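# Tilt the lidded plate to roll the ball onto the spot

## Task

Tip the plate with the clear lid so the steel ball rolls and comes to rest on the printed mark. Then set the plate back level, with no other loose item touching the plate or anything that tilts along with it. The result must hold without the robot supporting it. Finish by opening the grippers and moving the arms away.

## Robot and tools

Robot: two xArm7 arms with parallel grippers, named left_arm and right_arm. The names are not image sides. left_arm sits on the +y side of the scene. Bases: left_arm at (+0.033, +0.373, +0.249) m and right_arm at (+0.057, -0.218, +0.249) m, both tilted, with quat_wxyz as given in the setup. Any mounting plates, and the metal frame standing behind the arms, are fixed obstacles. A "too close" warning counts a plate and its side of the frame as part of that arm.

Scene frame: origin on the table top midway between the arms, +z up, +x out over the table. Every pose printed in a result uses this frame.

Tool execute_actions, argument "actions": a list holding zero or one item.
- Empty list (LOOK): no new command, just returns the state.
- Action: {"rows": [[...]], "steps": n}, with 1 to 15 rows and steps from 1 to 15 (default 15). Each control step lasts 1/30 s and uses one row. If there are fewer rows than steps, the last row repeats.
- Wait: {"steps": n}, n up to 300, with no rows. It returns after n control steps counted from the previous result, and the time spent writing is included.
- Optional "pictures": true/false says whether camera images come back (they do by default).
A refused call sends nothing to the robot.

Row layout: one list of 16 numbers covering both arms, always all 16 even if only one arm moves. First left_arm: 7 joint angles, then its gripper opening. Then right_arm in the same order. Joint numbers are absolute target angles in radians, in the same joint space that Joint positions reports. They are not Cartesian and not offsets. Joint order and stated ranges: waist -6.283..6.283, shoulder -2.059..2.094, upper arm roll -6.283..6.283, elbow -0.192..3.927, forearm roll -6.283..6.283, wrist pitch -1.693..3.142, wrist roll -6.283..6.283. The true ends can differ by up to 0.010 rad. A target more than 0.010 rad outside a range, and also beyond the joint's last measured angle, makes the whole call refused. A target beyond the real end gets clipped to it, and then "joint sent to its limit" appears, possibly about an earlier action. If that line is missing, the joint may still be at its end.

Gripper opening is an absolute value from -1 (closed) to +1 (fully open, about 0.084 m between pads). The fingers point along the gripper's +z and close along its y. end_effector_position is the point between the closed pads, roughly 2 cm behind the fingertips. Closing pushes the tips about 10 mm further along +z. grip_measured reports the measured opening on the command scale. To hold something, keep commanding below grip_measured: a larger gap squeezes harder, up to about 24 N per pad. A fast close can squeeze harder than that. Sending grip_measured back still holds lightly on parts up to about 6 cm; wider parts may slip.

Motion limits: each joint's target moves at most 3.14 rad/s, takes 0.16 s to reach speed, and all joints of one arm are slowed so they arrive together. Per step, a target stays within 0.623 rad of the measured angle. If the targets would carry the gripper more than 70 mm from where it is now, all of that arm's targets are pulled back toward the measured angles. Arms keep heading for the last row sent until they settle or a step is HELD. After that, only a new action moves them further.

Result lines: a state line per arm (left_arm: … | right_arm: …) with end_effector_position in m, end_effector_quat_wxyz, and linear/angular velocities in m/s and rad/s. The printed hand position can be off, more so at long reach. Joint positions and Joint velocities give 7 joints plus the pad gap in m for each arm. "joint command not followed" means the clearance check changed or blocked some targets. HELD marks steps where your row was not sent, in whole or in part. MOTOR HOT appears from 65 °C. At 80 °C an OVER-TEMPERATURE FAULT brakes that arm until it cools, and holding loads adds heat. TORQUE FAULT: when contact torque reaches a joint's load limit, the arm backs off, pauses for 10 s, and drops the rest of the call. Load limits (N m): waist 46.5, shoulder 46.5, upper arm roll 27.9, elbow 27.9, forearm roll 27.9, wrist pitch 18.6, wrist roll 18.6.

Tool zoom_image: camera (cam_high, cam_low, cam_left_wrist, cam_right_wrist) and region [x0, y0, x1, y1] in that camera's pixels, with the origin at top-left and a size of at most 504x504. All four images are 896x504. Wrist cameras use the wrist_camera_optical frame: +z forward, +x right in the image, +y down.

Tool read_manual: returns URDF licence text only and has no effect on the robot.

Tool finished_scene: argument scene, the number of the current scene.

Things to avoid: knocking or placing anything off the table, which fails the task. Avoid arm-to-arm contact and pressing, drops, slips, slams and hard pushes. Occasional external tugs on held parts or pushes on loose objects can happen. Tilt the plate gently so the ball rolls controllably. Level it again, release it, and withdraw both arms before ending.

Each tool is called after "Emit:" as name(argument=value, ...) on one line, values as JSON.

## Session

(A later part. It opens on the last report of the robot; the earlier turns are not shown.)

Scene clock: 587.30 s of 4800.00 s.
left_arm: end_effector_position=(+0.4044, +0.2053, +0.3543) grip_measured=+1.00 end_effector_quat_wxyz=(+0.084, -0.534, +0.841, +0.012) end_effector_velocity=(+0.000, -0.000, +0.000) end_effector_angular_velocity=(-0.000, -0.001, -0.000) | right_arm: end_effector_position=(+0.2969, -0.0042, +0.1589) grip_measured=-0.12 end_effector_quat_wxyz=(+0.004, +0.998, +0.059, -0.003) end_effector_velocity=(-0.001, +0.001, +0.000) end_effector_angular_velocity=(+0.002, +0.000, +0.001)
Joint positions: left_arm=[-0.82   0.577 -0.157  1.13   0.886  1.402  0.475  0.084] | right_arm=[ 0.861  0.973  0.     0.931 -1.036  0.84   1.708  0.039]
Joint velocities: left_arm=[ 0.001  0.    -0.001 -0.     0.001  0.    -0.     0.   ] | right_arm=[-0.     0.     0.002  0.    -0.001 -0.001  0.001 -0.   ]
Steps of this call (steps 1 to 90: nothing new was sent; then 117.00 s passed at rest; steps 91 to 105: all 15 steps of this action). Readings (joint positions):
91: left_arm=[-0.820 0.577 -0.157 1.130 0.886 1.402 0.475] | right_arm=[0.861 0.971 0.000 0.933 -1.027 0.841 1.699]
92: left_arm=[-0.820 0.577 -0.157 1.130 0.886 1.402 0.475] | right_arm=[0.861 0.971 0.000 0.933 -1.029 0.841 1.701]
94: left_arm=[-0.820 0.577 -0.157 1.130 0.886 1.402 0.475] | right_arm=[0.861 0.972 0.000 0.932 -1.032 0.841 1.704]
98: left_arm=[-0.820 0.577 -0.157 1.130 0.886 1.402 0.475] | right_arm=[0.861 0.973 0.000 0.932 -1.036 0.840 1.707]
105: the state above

Emit:
execute_actions(actions=[{"rows": [[-0.82,0.577,-0.157,1.13,0.886,1.402,0.475,1,0.8113,0.9189,0,0.8668,-1.1121,0.7720,1.7337,-0.3]], "steps": 15}], pictures=false)

Emit:
execute_actions(actions=[{"rows": [[-0.82,0.577,-0.157,1.13,0.886,1.402,0.475,1,0.8113,0.9189,0,0.8668,-1.1121,0.7720,1.7337,-0.3],[-0.82,0.577,-0.157,1.13,0.886,1.402,0.475,1,0.8113,0.9189,0,0.8668,-1.1121,0.7720,1.7337,-0.3],[-0.82,0.577,-0.157,1.13,0.886,1.402,0.475,1,0.8113,0.9189,0,0.8668,-1.1121,0.7720,1.7337,-0.3],[-0.82,0.577,-0.157,1.13,0.886,1.402,0.475,1,0.8113,0.9189,0,0.8668,-1.1121,0.7720,1.7337,-0.3],[-0.82,0.577,-0.157,1.13,0.886,1.402,0.475,1,0.8878,1.0029,0,0.9673,-0.9949,0.8775,1.6933,-0.3]], "steps": 15}], pictures=true)

Emit:
execute_actions(actions=[{"rows": [[-0.82,0.577,-0.157,1.13,0.886,1.402,0.475,1,0.8547,0.9666,0,0.9238,-1.0456,0.8319,1.7108,-0.3]], "steps": 15}], pictures=true)

Emit:
execute_actions(actions=[{"steps": 30}], pictures=true)

Emit:
zoom_image(camera="cam_high", region=[380, 160, 560, 310])

Scene clock: 647.27 s of 4800.00 s.
left_arm: end_effector_position=(+0.4044, +0.2053, +0.3543) grip_measured=+1.00 end_effector_quat_wxyz=(+0.084, -0.534, +0.841, +0.012) end_effector_velocity=(-0.000, +0.001, +0.000) end_effector_angular_velocity=(+0.002, +0.001, -0.000) | right_arm: end_effector_position=(+0.2981, -0.0101, +0.1594) grip_measured=-0.12 end_effector_quat_wxyz=(-0.030, +0.998, +0.059, -0.003) end_effector_velocity=(+0.000, -0.001, -0.000) end_effector_angular_velocity=(+0.006, +0.000, -0.000)
Joint positions: left_arm=[-0.82   0.577 -0.157  1.13   0.886  1.402  0.475  0.084] | right_arm=[ 0.812  0.92   0.001  0.869 -1.112  0.772  1.733  0.039]
Joint velocities: left_arm=[ 0.    -0.001 -0.     0.    -0.001  0.002  0.001 -0.   ] | right_arm=[-0.005 -0.005 -0.001 -0.006 -0.008 -0.007  0.003 -0.   ]
Steps of this call (steps 1 to 15: the robot went on to your last target; steps 16 to 90: nothing new was sent; then 56.47 s passed at rest; steps 91 to 105: all 15 steps of this action). Readings (joint positions):
91: left_arm=[-0.820 0.577 -0.157 1.130 0.886 1.402 0.475] | right_arm=[0.860 0.973 0.000 0.931 -1.037 0.840 1.708]
92: left_arm=[-0.820 0.577 -0.157 1.130 0.886 1.402 0.475] | right_arm=[0.858 0.970 0.000 0.927 -1.042 0.835 1.710]
94: left_arm=[-0.820 0.577 -0.157 1.130 0.886 1.402 0.475] | right_arm=[0.839 0.950 0.001 0.903 -1.070 0.809 1.719]
98: left_arm=[-0.820 0.577 -0.157 1.130 0.886 1.402 0.475] | right_arm=[0.817 0.925 0.001 0.875 -1.103 0.779 1.730]
105: the state above

Scene clock: 647.77 s of 4800.00 s.
left_arm: end_effector_position=(+0.4044, +0.2053, +0.3543) grip_measured=+1.00 end_effector_quat_wxyz=(+0.084, -0.534, +0.841, +0.012) end_effector_velocity=(-0.000, +0.000, -0.001) end_effector_angular_velocity=(+0.001, +0.001, -0.000) | right_arm: end_effector_position=(+0.2966, -0.0020, +0.1587) grip_measured=-0.12 end_effector_quat_wxyz=(+0.021, +0.998, +0.058, -0.003) end_effector_velocity=(-0.001, +0.004, +0.002) end_effector_angular_velocity=(-0.047, +0.001, -0.003)
Joint positions: left_arm=[-0.82   0.577 -0.157  1.13   0.886  1.402  0.475  0.084] | right_arm=[ 0.884  0.999 -0.002  0.963 -1.001  0.874  1.695  0.039]
Joint velocities: left_arm=[ 0.     0.     0.001 -0.001  0.    -0.001  0.001  0.   ] | right_arm=[ 0.033  0.034  0.     0.048  0.059  0.052 -0.024  0.   ]
Steps of this call (steps 1 to 15: all 15 steps of this action). Readings (joint positions):
1: left_arm=[-0.820 0.577 -0.157 1.130 0.886 1.402 0.475] | right_arm=[0.812 0.919 0.001 0.869 -1.112 0.771 1.734]
2: left_arm=[-0.820 0.577 -0.157 1.130 0.886 1.402 0.475] | right_arm=[0.812 0.919 0.001 0.869 -1.112 0.771 1.734]
4: left_arm=[-0.820 0.577 -0.157 1.130 0.886 1.402 0.475] | right_arm=[0.812 0.919 0.001 0.868 -1.112 0.771 1.734]
8: left_arm=[-0.820 0.577 -0.157 1.130 0.886 1.402 0.475] | right_arm=[0.837 0.946 -0.001 0.900 -1.071 0.809 1.720]
15: the state above

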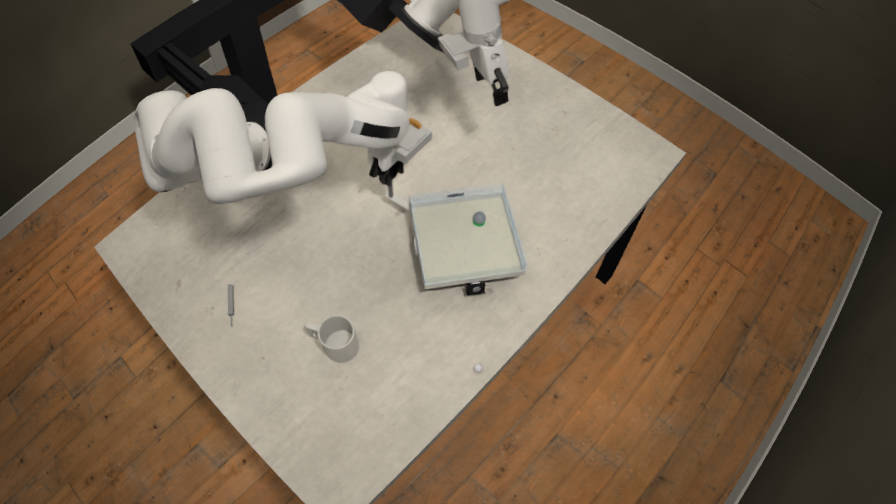

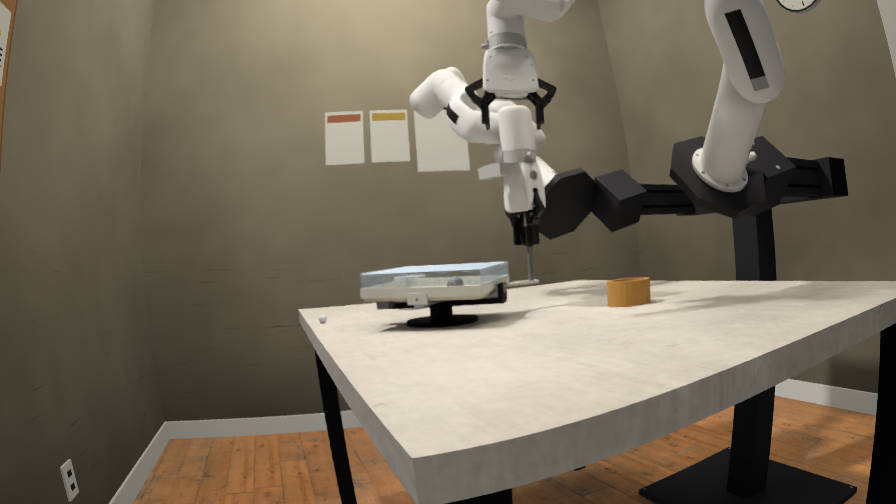

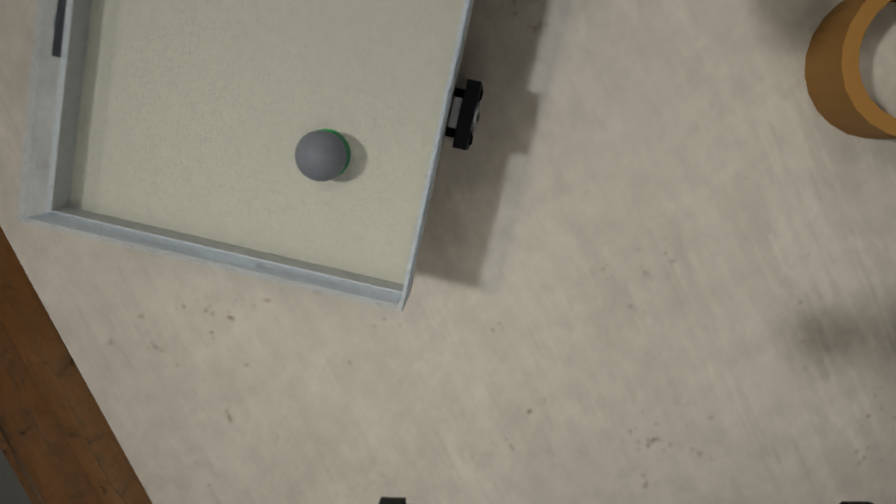

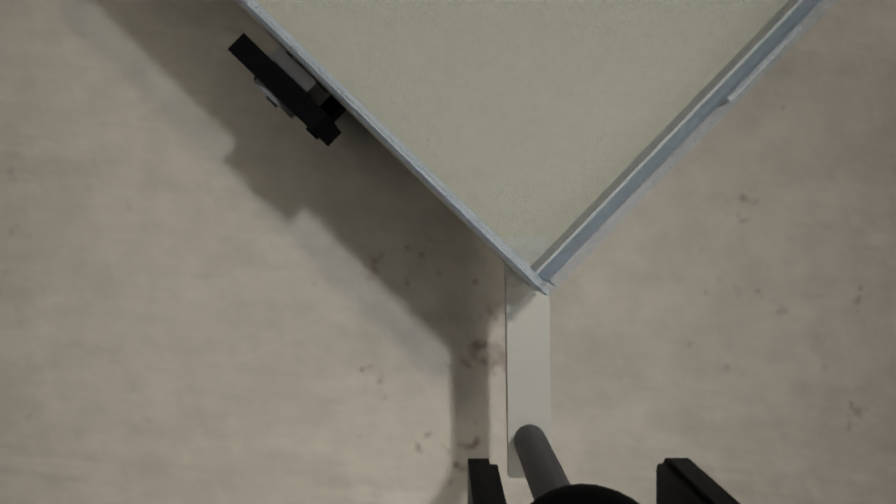

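Scene clock: 648.27 s of 4800.00 s.
left_arm: end_effector_position=(+0.4044, +0.2053, +0.3543) grip_measured=+1.00 end_effector_quat_wxyz=(+0.084, -0.534, +0.841, +0.012) end_effector_velocity=(-0.000, +0.000, +0.000) end_effector_angular_velocity=(+0.001, +0.001, -0.001) | right_arm: end_effector_position=(+0.2971, -0.0051, +0.1587) grip_measured=-0.12 end_effector_quat_wxyz=(+0.000, +0.998, +0.059, -0.003) end_effector_velocity=(-0.001, -0.000, +0.000) end_effector_angular_velocity=(+0.004, +0.000, +0.001)
Joint positions: left_arm=[-0.82   0.577 -0.157  1.13   0.886  1.402  0.475  0.084] | right_arm=[ 0.855  0.967 -0.     0.924 -1.045  0.833  1.711  0.039]
Joint velocities: left_arm=[ 0.    -0.    -0.001  0.    -0.001  0.001  0.001 -0.   ] | right_arm=[-0.002 -0.002  0.    -0.004 -0.005 -0.005  0.002  0.   ]
Steps of this call (steps 1 to 15: all 15 steps of this action). Readings (joint positions):
1: left_arm=[-0.820 0.577 -0.157 1.130 0.886 1.402 0.475] | right_arm=[0.885 1.000 -0.002 0.964 -0.999 0.875 1.695]
2: left_arm=[-0.820 0.577 -0.157 1.130 0.886 1.402 0.475] | right_arm=[0.883 0.998 -0.002 0.962 -1.002 0.873 1.696]
4: left_arm=[-0.820 0.577 -0.157 1.130 0.886 1.402 0.475] | right_arm=[0.871 0.984 -0.001 0.945 -1.021 0.855 1.702]
8: left_arm=[-0.820 0.577 -0.157 1.130 0.886 1.402 0.475] | right_arm=[0.858 0.970 -0.000 0.928 -1.040 0.837 1.709]
15: the state above

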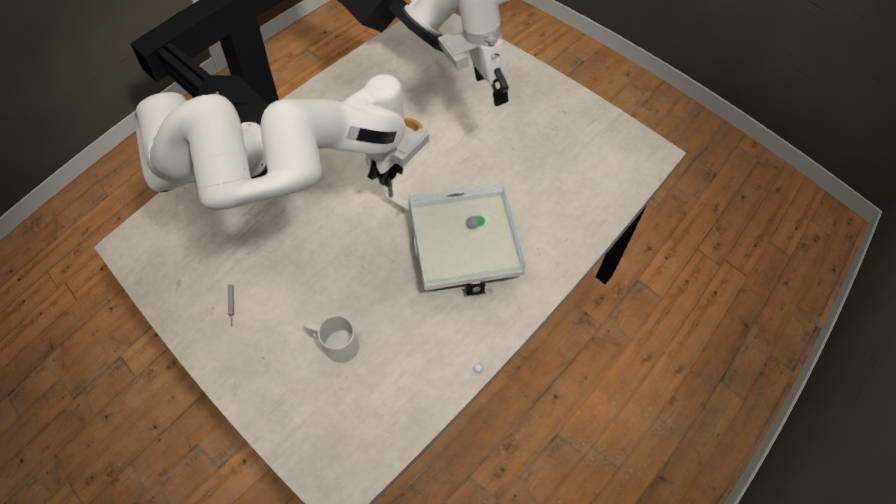

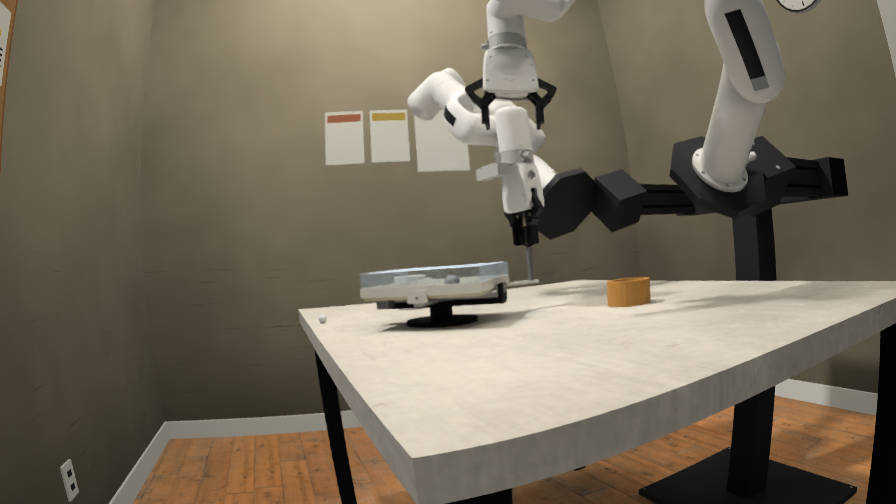

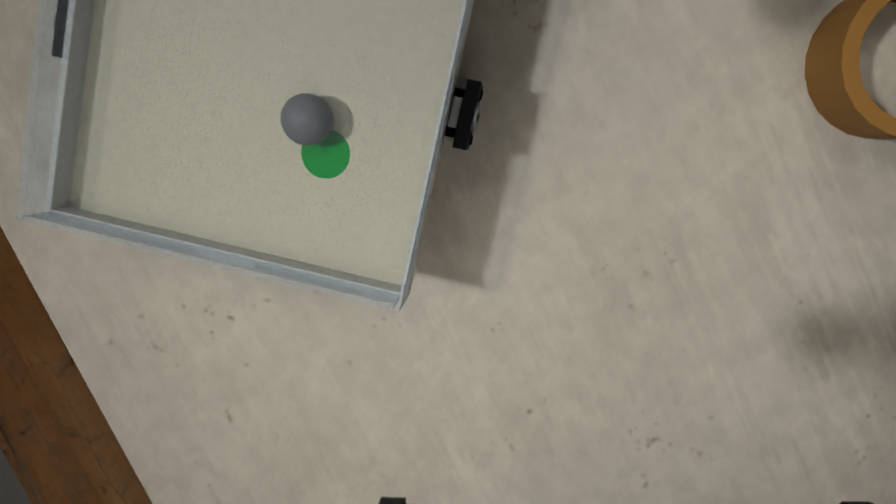

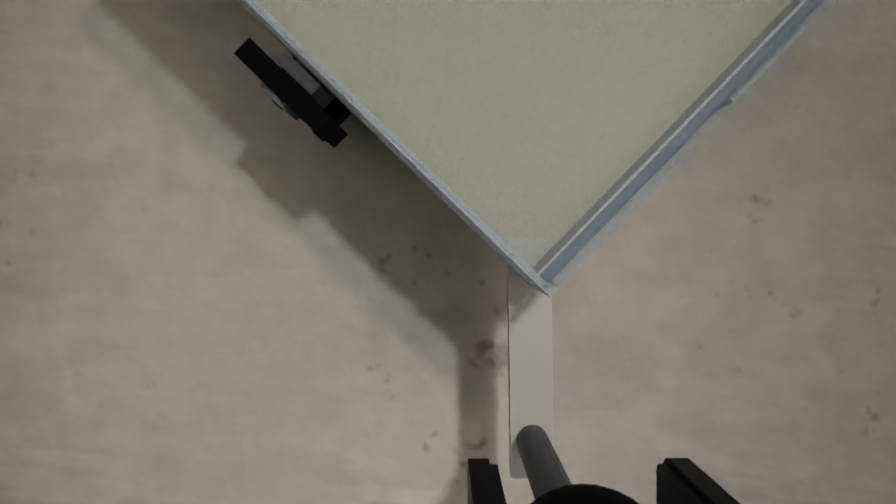

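Scene clock: 649.27 s of 4800.00 s.
left_arm: end_effector_position=(+0.4044, +0.2053, +0.3543) grip_measured=+1.00 end_effector_quat_wxyz=(+0.084, -0.534, +0.841, +0.012) end_effector_velocity=(-0.000, -0.000, -0.000) end_effector_angular_velocity=(-0.001, -0.000, +0.000) | right_arm: end_effector_position=(+0.2972, -0.0050, +0.1588) grip_measured=-0.12 end_effector_quat_wxyz=(-0.000, +0.998, +0.059, -0.003) end_effector_velocity=(-0.000, +0.001, +0.000) end_effector_angular_velocity=(+0.002, +0.000, +0.001)
Joint positions: left_arm=[-0.82   0.577 -0.157  1.13   0.886  1.402  0.475  0.084] | right_arm=[ 0.855  0.967 -0.     0.924 -1.046  0.832  1.711  0.039]
Joint velocities: left_arm=[-0.    -0.     0.    -0.001  0.    -0.001 -0.001 -0.   ] | right_arm=[-0.    -0.     0.002 -0.    -0.    -0.    -0.     0.   ]
Steps of this call (steps 1 to 15: the robot went on to your last target; steps 16 to 30: nothing new was sent). Readings (joint positions):
1: left_arm=[-0.820 0.577 -0.157 1.130 0.886 1.402 0.475] | right_arm=[0.855 0.967 -0.000 0.924 -1.045 0.832 1.711]
2: left_arm=[-0.820 0.577 -0.157 1.130 0.886 1.402 0.475] | right_arm=[0.855 0.967 -0.000 0.924 -1.045 0.832 1.711]
4: left_arm=[-0.820 0.577 -0.157 1.130 0.886 1.402 0.475] | right_arm=[0.855 0.967 -0.000 0.924 -1.045 0.832 1.711]
8: left_arm=[-0.820 0.577 -0.157 1.130 0.886 1.402 0.475] | right_arm=[0.855 0.967 -0.000 0.924 -1.046 0.832 1.711]
30: the state above
All arms were judged still, so your last target was given up. Only a new action makes them travel on or press farther. Fingers that are still opening or closing keep moving.

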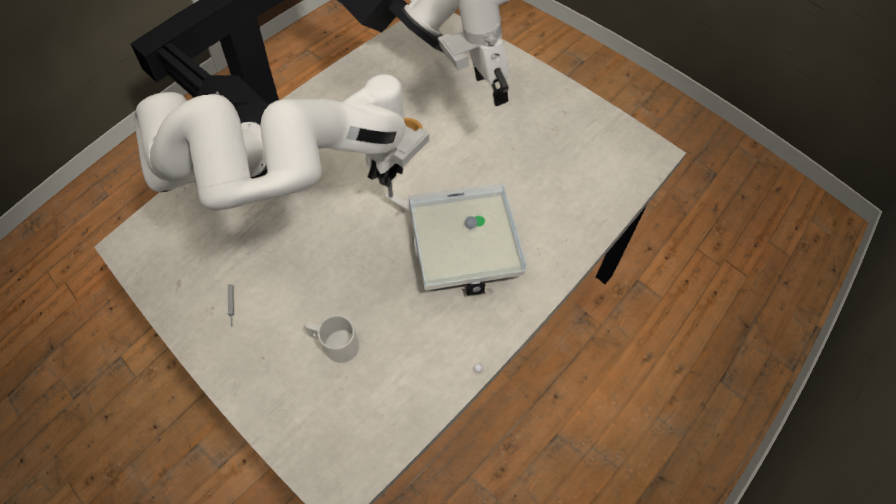

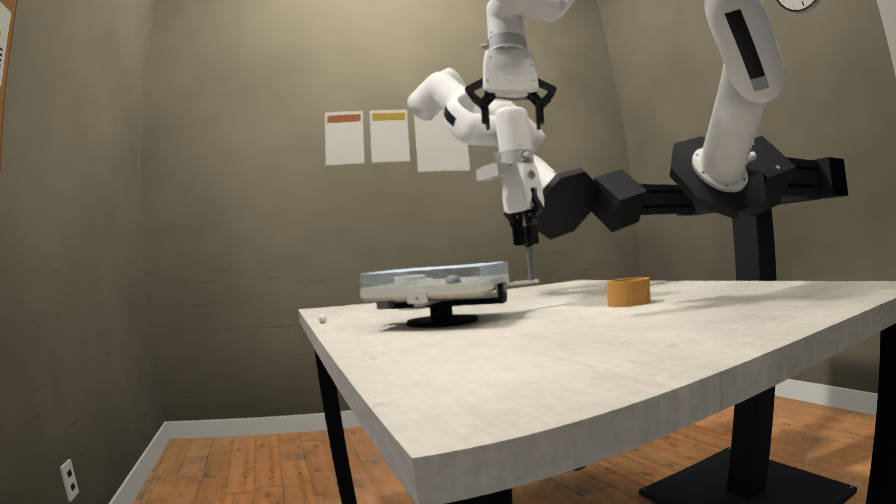

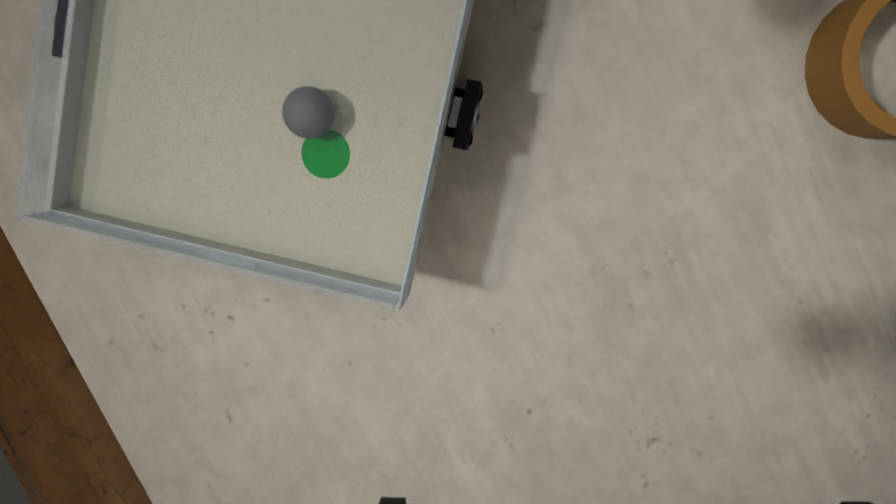

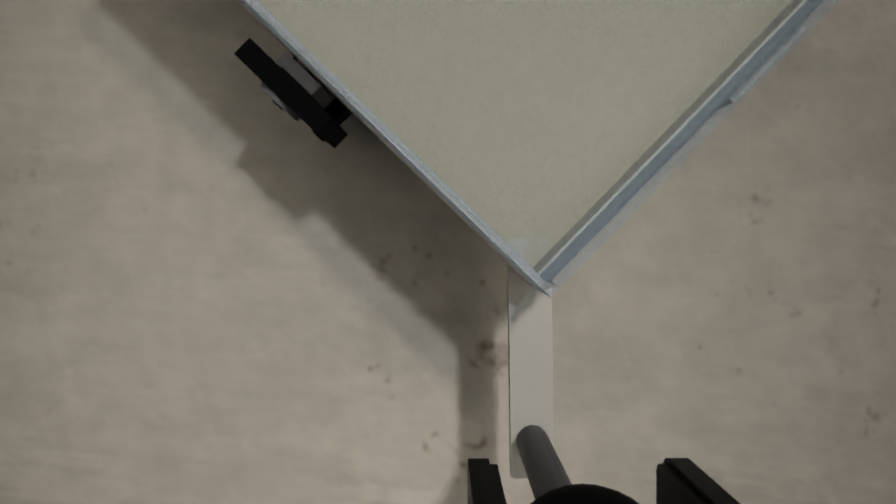

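Region (380, 160, 560, 310) of cam_high's 896x504 image, scaled by 2.800, with more detail than that image has.

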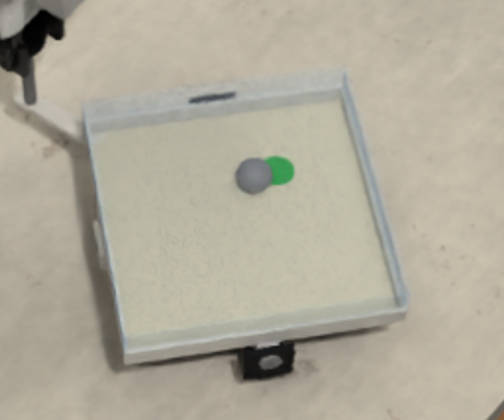

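Emit:
execute_actions(actions=[], pictures=true)

Scene clock: 725.33 s of 4800.00 s.
left_arm: end_effector_position=(+0.4044, +0.2053, +0.3543) grip_measured=+1.00 end_effector_quat_wxyz=(+0.084, -0.534, +0.841, +0.012) end_effector_velocity=(+0.000, -0.000, +0.000) end_effector_angular_velocity=(-0.001, +0.000, +0.001) | right_arm: end_effector_position=(+0.2972, -0.0049, +0.1588) grip_measured=-0.12 end_effector_quat_wxyz=(-0.000, +0.998, +0.059, -0.003) end_effector_velocity=(-0.000, +0.000, +0.000) end_effector_angular_velocity=(+0.001, -0.001, +0.001)
Joint positions: left_arm=[-0.82   0.577 -0.157  1.13   0.886  1.402  0.475  0.084] | right_arm=[ 0.855  0.967  0.     0.924 -1.046  0.832  1.711  0.039]
Joint velocities: left_arm=[ 0.001 -0.    -0.     0.001 -0.    -0.    -0.     0.   ] | right_arm=[ 0.    -0.     0.001 -0.    -0.001  0.     0.     0.   ]
Steps of this call (steps 1 to 90: nothing new was sent; then 73.07 s passed at rest). Readings (joint positions):
1: left_arm=[-0.820 0.577 -0.157 1.130 0.886 1.402 0.475] | right_arm=[0.855 0.967 -0.000 0.924 -1.046 0.832 1.711]
2: left_arm=[-0.820 0.577 -0.157 1.130 0.886 1.402 0.475] | right_arm=[0.855 0.967 -0.000 0.924 -1.046 0.832 1.711]
4: left_arm=[-0.820 0.577 -0.157 1.130 0.886 1.402 0.475] | right_arm=[0.855 0.967 -0.000 0.924 -1.046 0.832 1.711]
8: left_arm=[-0.820 0.577 -0.157 1.130 0.886 1.402 0.475] | right_arm=[0.855 0.967 -0.000 0.924 -1.046 0.832 1.711]
90: the state above

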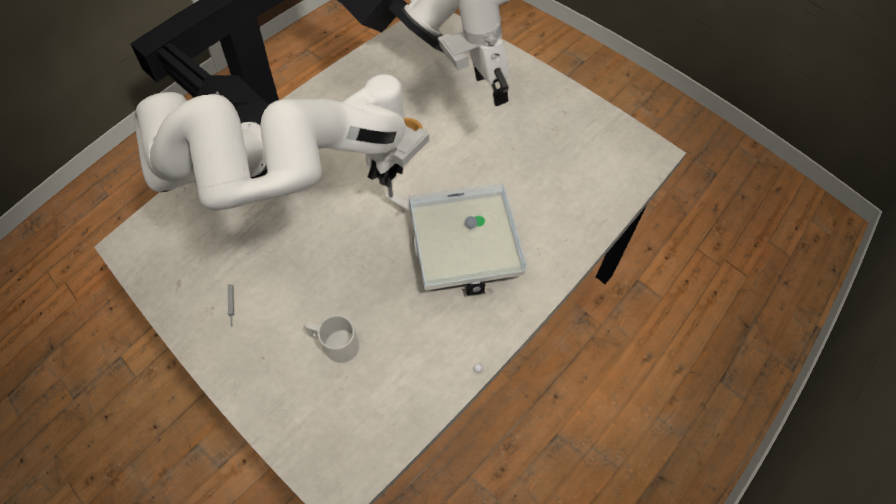

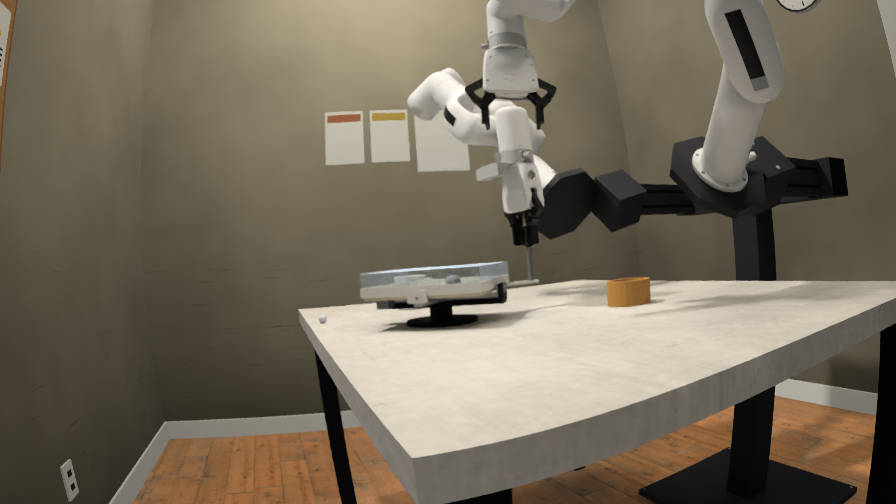

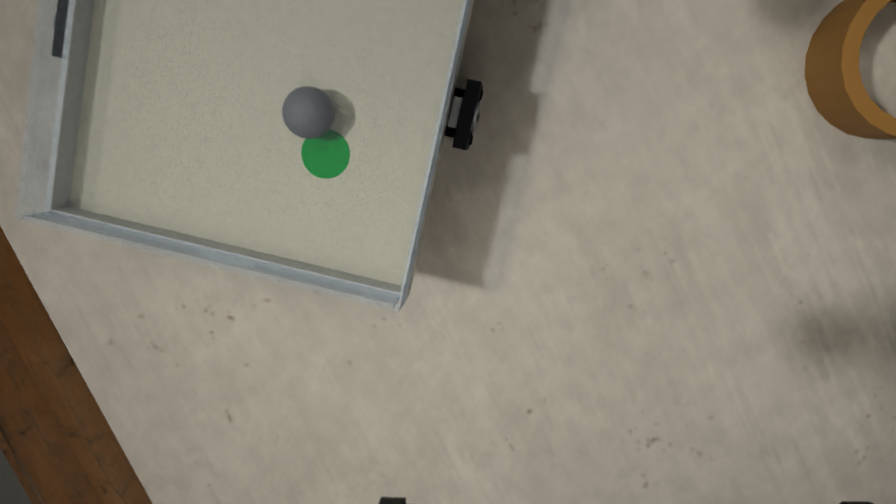

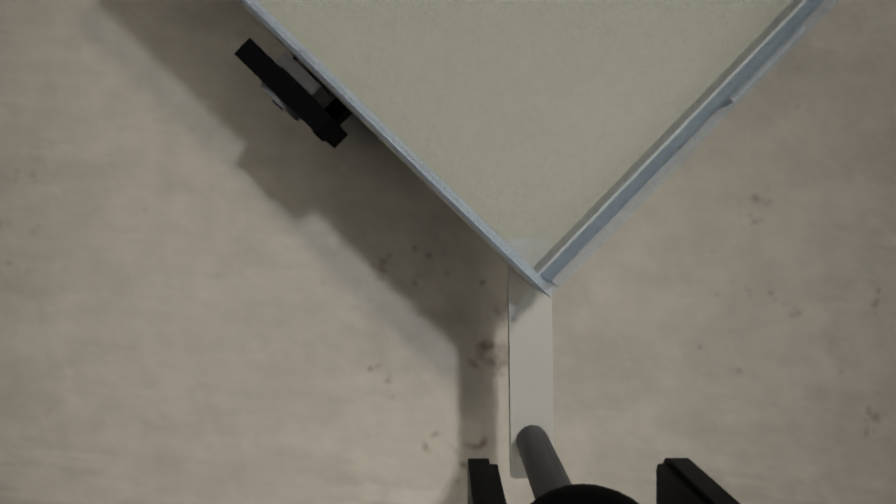

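Ball is at rest at the same place. Apply the correction pulse.

Emit:
execute_actions(actions=[{"rows": [[-0.82,0.577,-0.157,1.13,0.886,1.402,0.475,1,0.8865,0.9983,0,0.9679,-0.9838,0.8769,1.6814,-0.3],[-0.82,0.577,-0.157,1.13,0.886,1.402,0.475,1,0.8865,0.9983,0,0.9679,-0.9838,0.8769,1.6814,-0.3],[-0.82,0.577,-0.157,1.13,0.886,1.402,0.475,1,0.8865,0.9983,0,0.9679,-0.9838,0.8769,1.6814,-0.3],[-0.82,0.577,-0.157,1.13,0.886,1.402,0.475,1,0.8865,0.9983,0,0.9679,-0.9838,0.8769,1.6814,-0.3],[-0.82,0.577,-0.157,1.13,0.886,1.402,0.475,1,0.8865,0.9983,0,0.9679,-0.9838,0.8769,1.6814,-0.3],[-0.82,0.577,-0.157,1.13,0.886,1.402,0.475,1,0.8865,0.9983,0,0.9679,-0.9838,0.8769,1.6814,-0.3],[-0.82,0.577,-0.157,1.13,0.886,1.402,0.475,1,0.8865,0.9983,0,0.9679,-0.9838,0.8769,1.6814,-0.3],[-0.82,0.577,-0.157,1.13,0.886,1.402,0.475,1,0.8865,0.9983,0,0.9679,-0.9838,0.8769,1.6814,-0.3],[-0.82,0.577,-0.157,1.13,0.886,1.402,0.475,1,0.8865,0.9983,0,0.9679,-0.9838,0.8769,1.6814,-0.3],[-0.82,0.577,-0.157,1.13,0.886,1.402,0.475,1,0.8865,0.9983,0,0.9679,-0.9838,0.8769,1.6814,-0.3],[-0.82,0.577,-0.157,1.13,0.886,1.402,0.475,1,0.8547,0.9661,0,0.9242,-1.0435,0.8321,1.7088,-0.3]], "steps": 15}], pictures=false)

Emit:
execute_actions(actions=[{"steps": 45}], pictures=true)

Scene clock: 742.23 s of 4800.00 s.
left_arm: end_effector_position=(+0.4044, +0.2053, +0.3543) grip_measured=+1.00 end_effector_quat_wxyz=(+0.084, -0.534, +0.841, +0.012) end_effector_velocity=(+0.000, -0.000, +0.000) end_effector_angular_velocity=(-0.001, -0.001, +0.000) | right_arm: end_effector_position=(+0.2972, -0.0029, +0.1601) grip_measured=-0.12 end_effector_quat_wxyz=(+0.007, +0.998, +0.059, -0.004) end_effector_velocity=(+0.001, -0.021, -0.006) end_effector_angular_velocity=(+0.177, -0.004, -0.004)
Joint positions: left_arm=[-0.82   0.577 -0.157  1.13   0.886  1.402  0.475  0.084] | right_arm=[ 0.866  0.977  0.     0.941 -1.022  0.848  1.699  0.039]
Joint velocities: left_arm=[-0.     0.    -0.     0.     0.    -0.    -0.001  0.   ] | right_arm=[-0.138 -0.144  0.008 -0.195 -0.239 -0.188  0.109 -0.   ]
Steps of this call (steps 1 to 90: nothing new was sent; then 13.40 s passed at rest; steps 91 to 105: all 15 steps of this action). Readings (joint positions):
91: left_arm=[-0.820 0.577 -0.157 1.130 0.886 1.402 0.475] | right_arm=[0.855 0.967 -0.000 0.924 -1.045 0.832 1.711]
92: left_arm=[-0.820 0.577 -0.157 1.130 0.886 1.402 0.475] | right_arm=[0.857 0.969 -0.000 0.927 -1.040 0.836 1.708]
94: left_arm=[-0.820 0.577 -0.157 1.130 0.886 1.402 0.475] | right_arm=[0.869 0.981 -0.001 0.945 -1.016 0.853 1.697]
98: left_arm=[-0.820 0.577 -0.157 1.130 0.886 1.402 0.475] | right_arm=[0.883 0.995 -0.002 0.964 -0.991 0.873 1.685]
105: the state above

Scene clock: 743.73 s of 4800.00 s.
left_arm: end_effector_position=(+0.4044, +0.2053, +0.3543) grip_measured=+1.00 end_effector_quat_wxyz=(+0.084, -0.534, +0.841, +0.012) end_effector_velocity=(+0.000, +0.000, -0.001) end_effector_angular_velocity=(+0.001, +0.000, +0.000) | right_arm: end_effector_position=(+0.2973, -0.0049, +0.1591) grip_measured=-0.12 end_effector_quat_wxyz=(-0.000, +0.998, +0.059, -0.004) end_effector_velocity=(+0.000, -0.000, -0.000) end_effector_angular_velocity=(-0.000, +0.000, -0.001)
Joint positions: left_arm=[-0.82   0.577 -0.157  1.13   0.886  1.402  0.475  0.084] | right_arm=[ 0.855  0.966  0.     0.924 -1.043  0.832  1.709  0.039]
Joint velocities: left_arm=[ 0.001  0.    -0.    -0.001  0.001 -0.    -0.    -0.   ] | right_arm=[-0.    -0.    -0.001 -0.     0.    -0.001 -0.     0.   ]
Steps of this call (steps 1 to 30: the robot went on to your last target; steps 31 to 45: nothing new was sent). Readings (joint positions):
1: left_arm=[-0.820 0.577 -0.157 1.130 0.886 1.402 0.475] | right_arm=[0.862 0.974 0.001 0.935 -1.029 0.843 1.702]
2: left_arm=[-0.820 0.577 -0.157 1.130 0.886 1.402 0.475] | right_arm=[0.860 0.971 0.001 0.932 -1.033 0.839 1.704]
4: left_arm=[-0.820 0.577 -0.157 1.130 0.886 1.402 0.475] | right_arm=[0.857 0.968 0.001 0.928 -1.039 0.835 1.707]
8: left_arm=[-0.820 0.577 -0.157 1.130 0.886 1.402 0.475] | right_arm=[0.855 0.967 0.001 0.925 -1.042 0.833 1.708]
45: the state above
All arms were judged still, so your last target was given up. Only a new action makes them travel on or press farther. Fingers that are still opening or closing keep moving.

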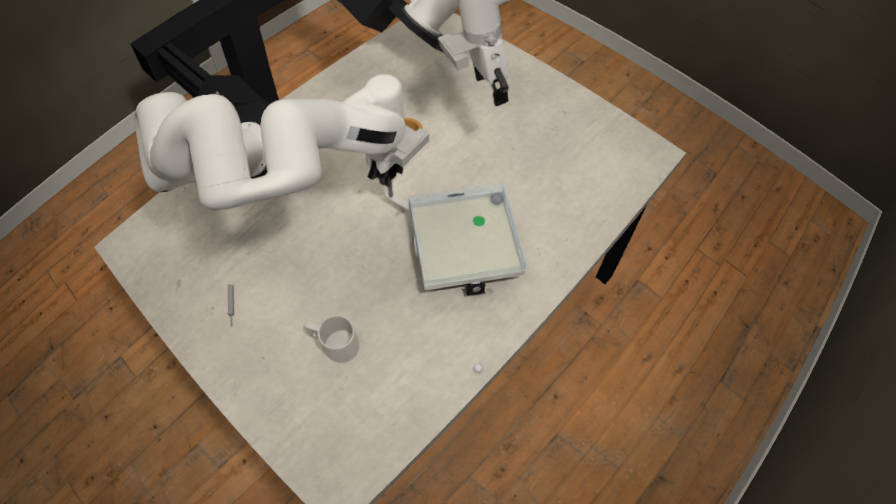

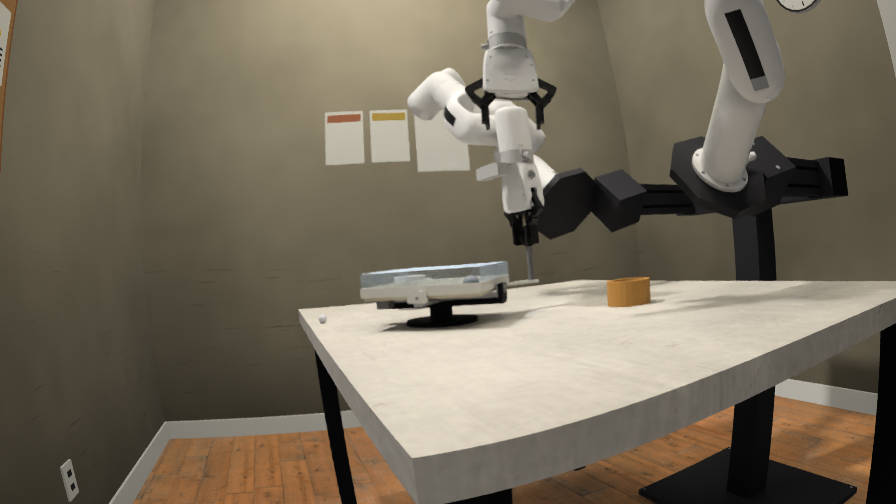

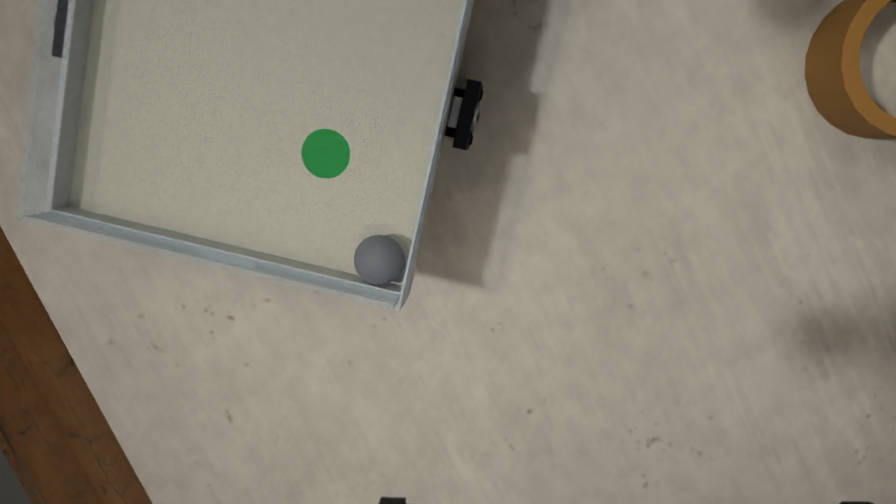

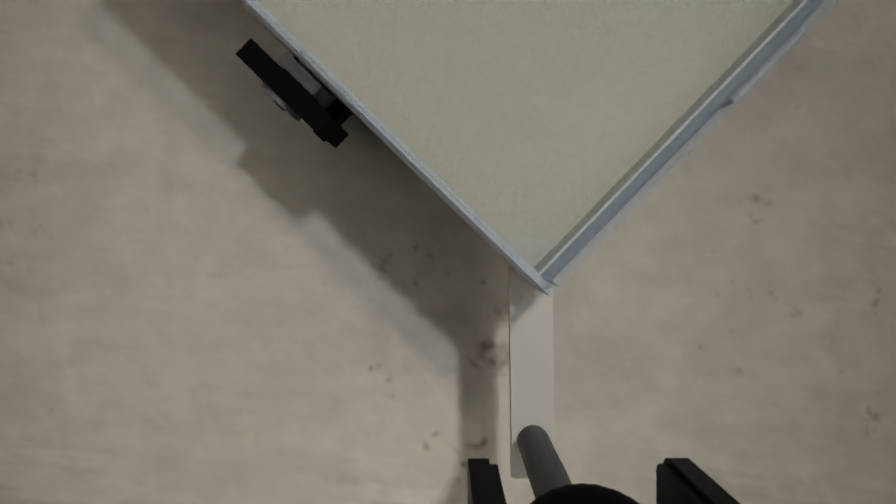

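Emit:
execute_actions(actions=[])

Scene clock: 780.90 s of 4800.00 s.
left_arm: end_effector_position=(+0.4044, +0.2053, +0.3543) grip_measured=+1.00 end_effector_quat_wxyz=(+0.084, -0.534, +0.841, +0.012) end_effector_velocity=(+0.000, -0.000, +0.000) end_effector_angular_velocity=(-0.000, -0.000, -0.000) | right_arm: end_effector_position=(+0.2973, -0.0049, +0.1591) grip_measured=-0.12 end_effector_quat_wxyz=(-0.000, +0.998, +0.059, -0.004) end_effector_velocity=(-0.000, -0.000, -0.000) end_effector_angular_velocity=(-0.000, +0.001, -0.002)
Joint positions: left_arm=[-0.82   0.577 -0.157  1.13   0.886  1.402  0.475  0.084] | right_arm=[ 0.855  0.966  0.     0.924 -1.043  0.832  1.709  0.039]
Joint velocities: left_arm=[-0. -0.  0.  0.  0. -0. -0. -0.] | right_arm=[ 0.     0.    -0.001  0.     0.001 -0.     0.     0.   ]
Steps of this call (steps 1 to 90: nothing new was sent; then 34.17 s passed at rest). Readings (joint positions):
1: left_arm=[-0.820 0.577 -0.157 1.130 0.886 1.402 0.475] | right_arm=[0.855 0.966 0.000 0.924 -1.043 0.832 1.709]
2: left_arm=[-0.820 0.577 -0.157 1.130 0.886 1.402 0.475] | right_arm=[0.855 0.966 0.000 0.924 -1.043 0.832 1.709]
4: left_arm=[-0.820 0.577 -0.157 1.130 0.886 1.402 0.475] | right_arm=[0.855 0.966 0.000 0.924 -1.043 0.832 1.709]
8: left_arm=[-0.820 0.577 -0.157 1.130 0.886 1.402 0.475] | right_arm=[0.855 0.966 0.000 0.924 -1.043 0.832 1.709]
90: the state above

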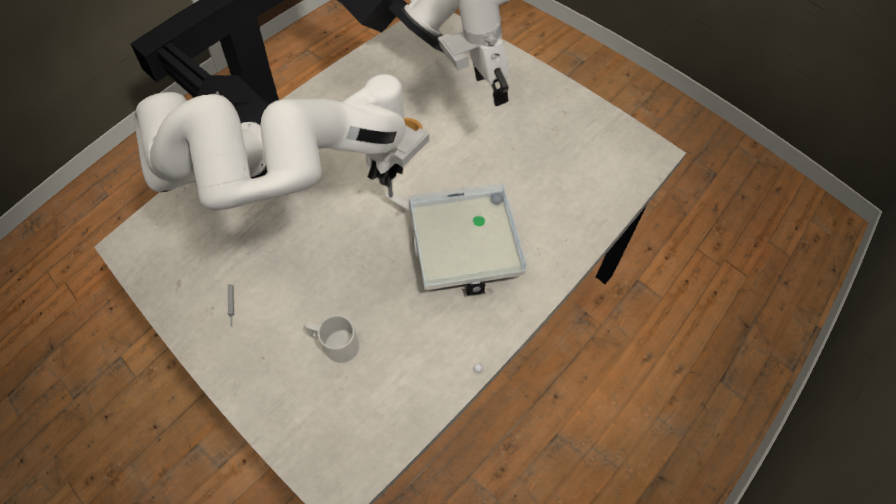

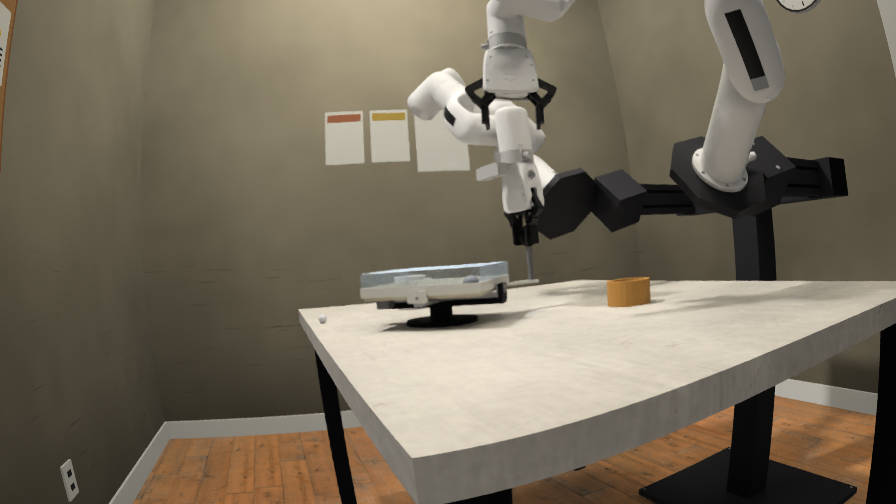

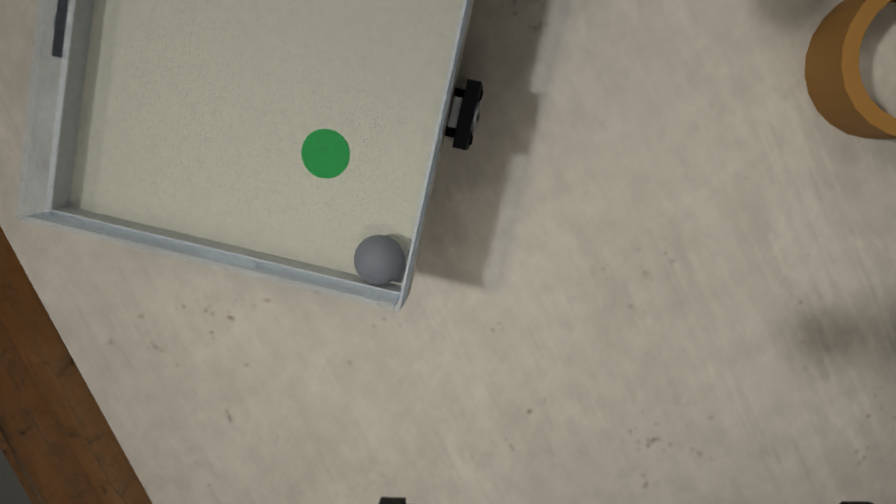

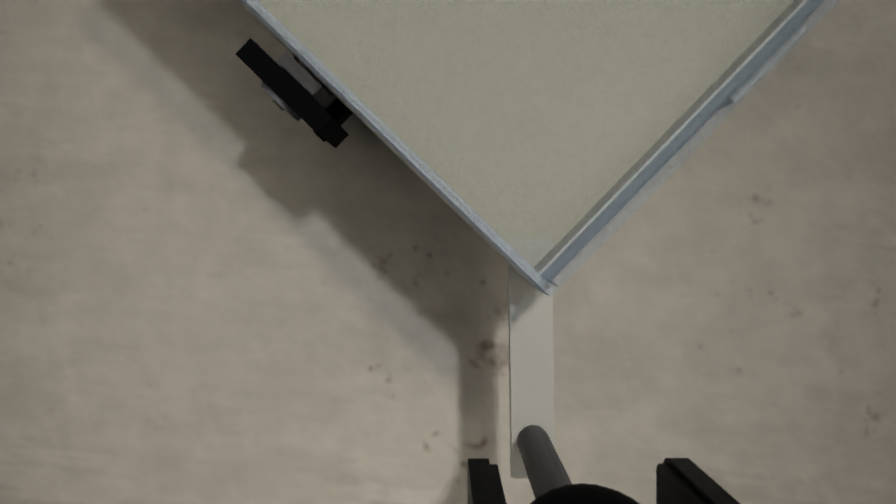

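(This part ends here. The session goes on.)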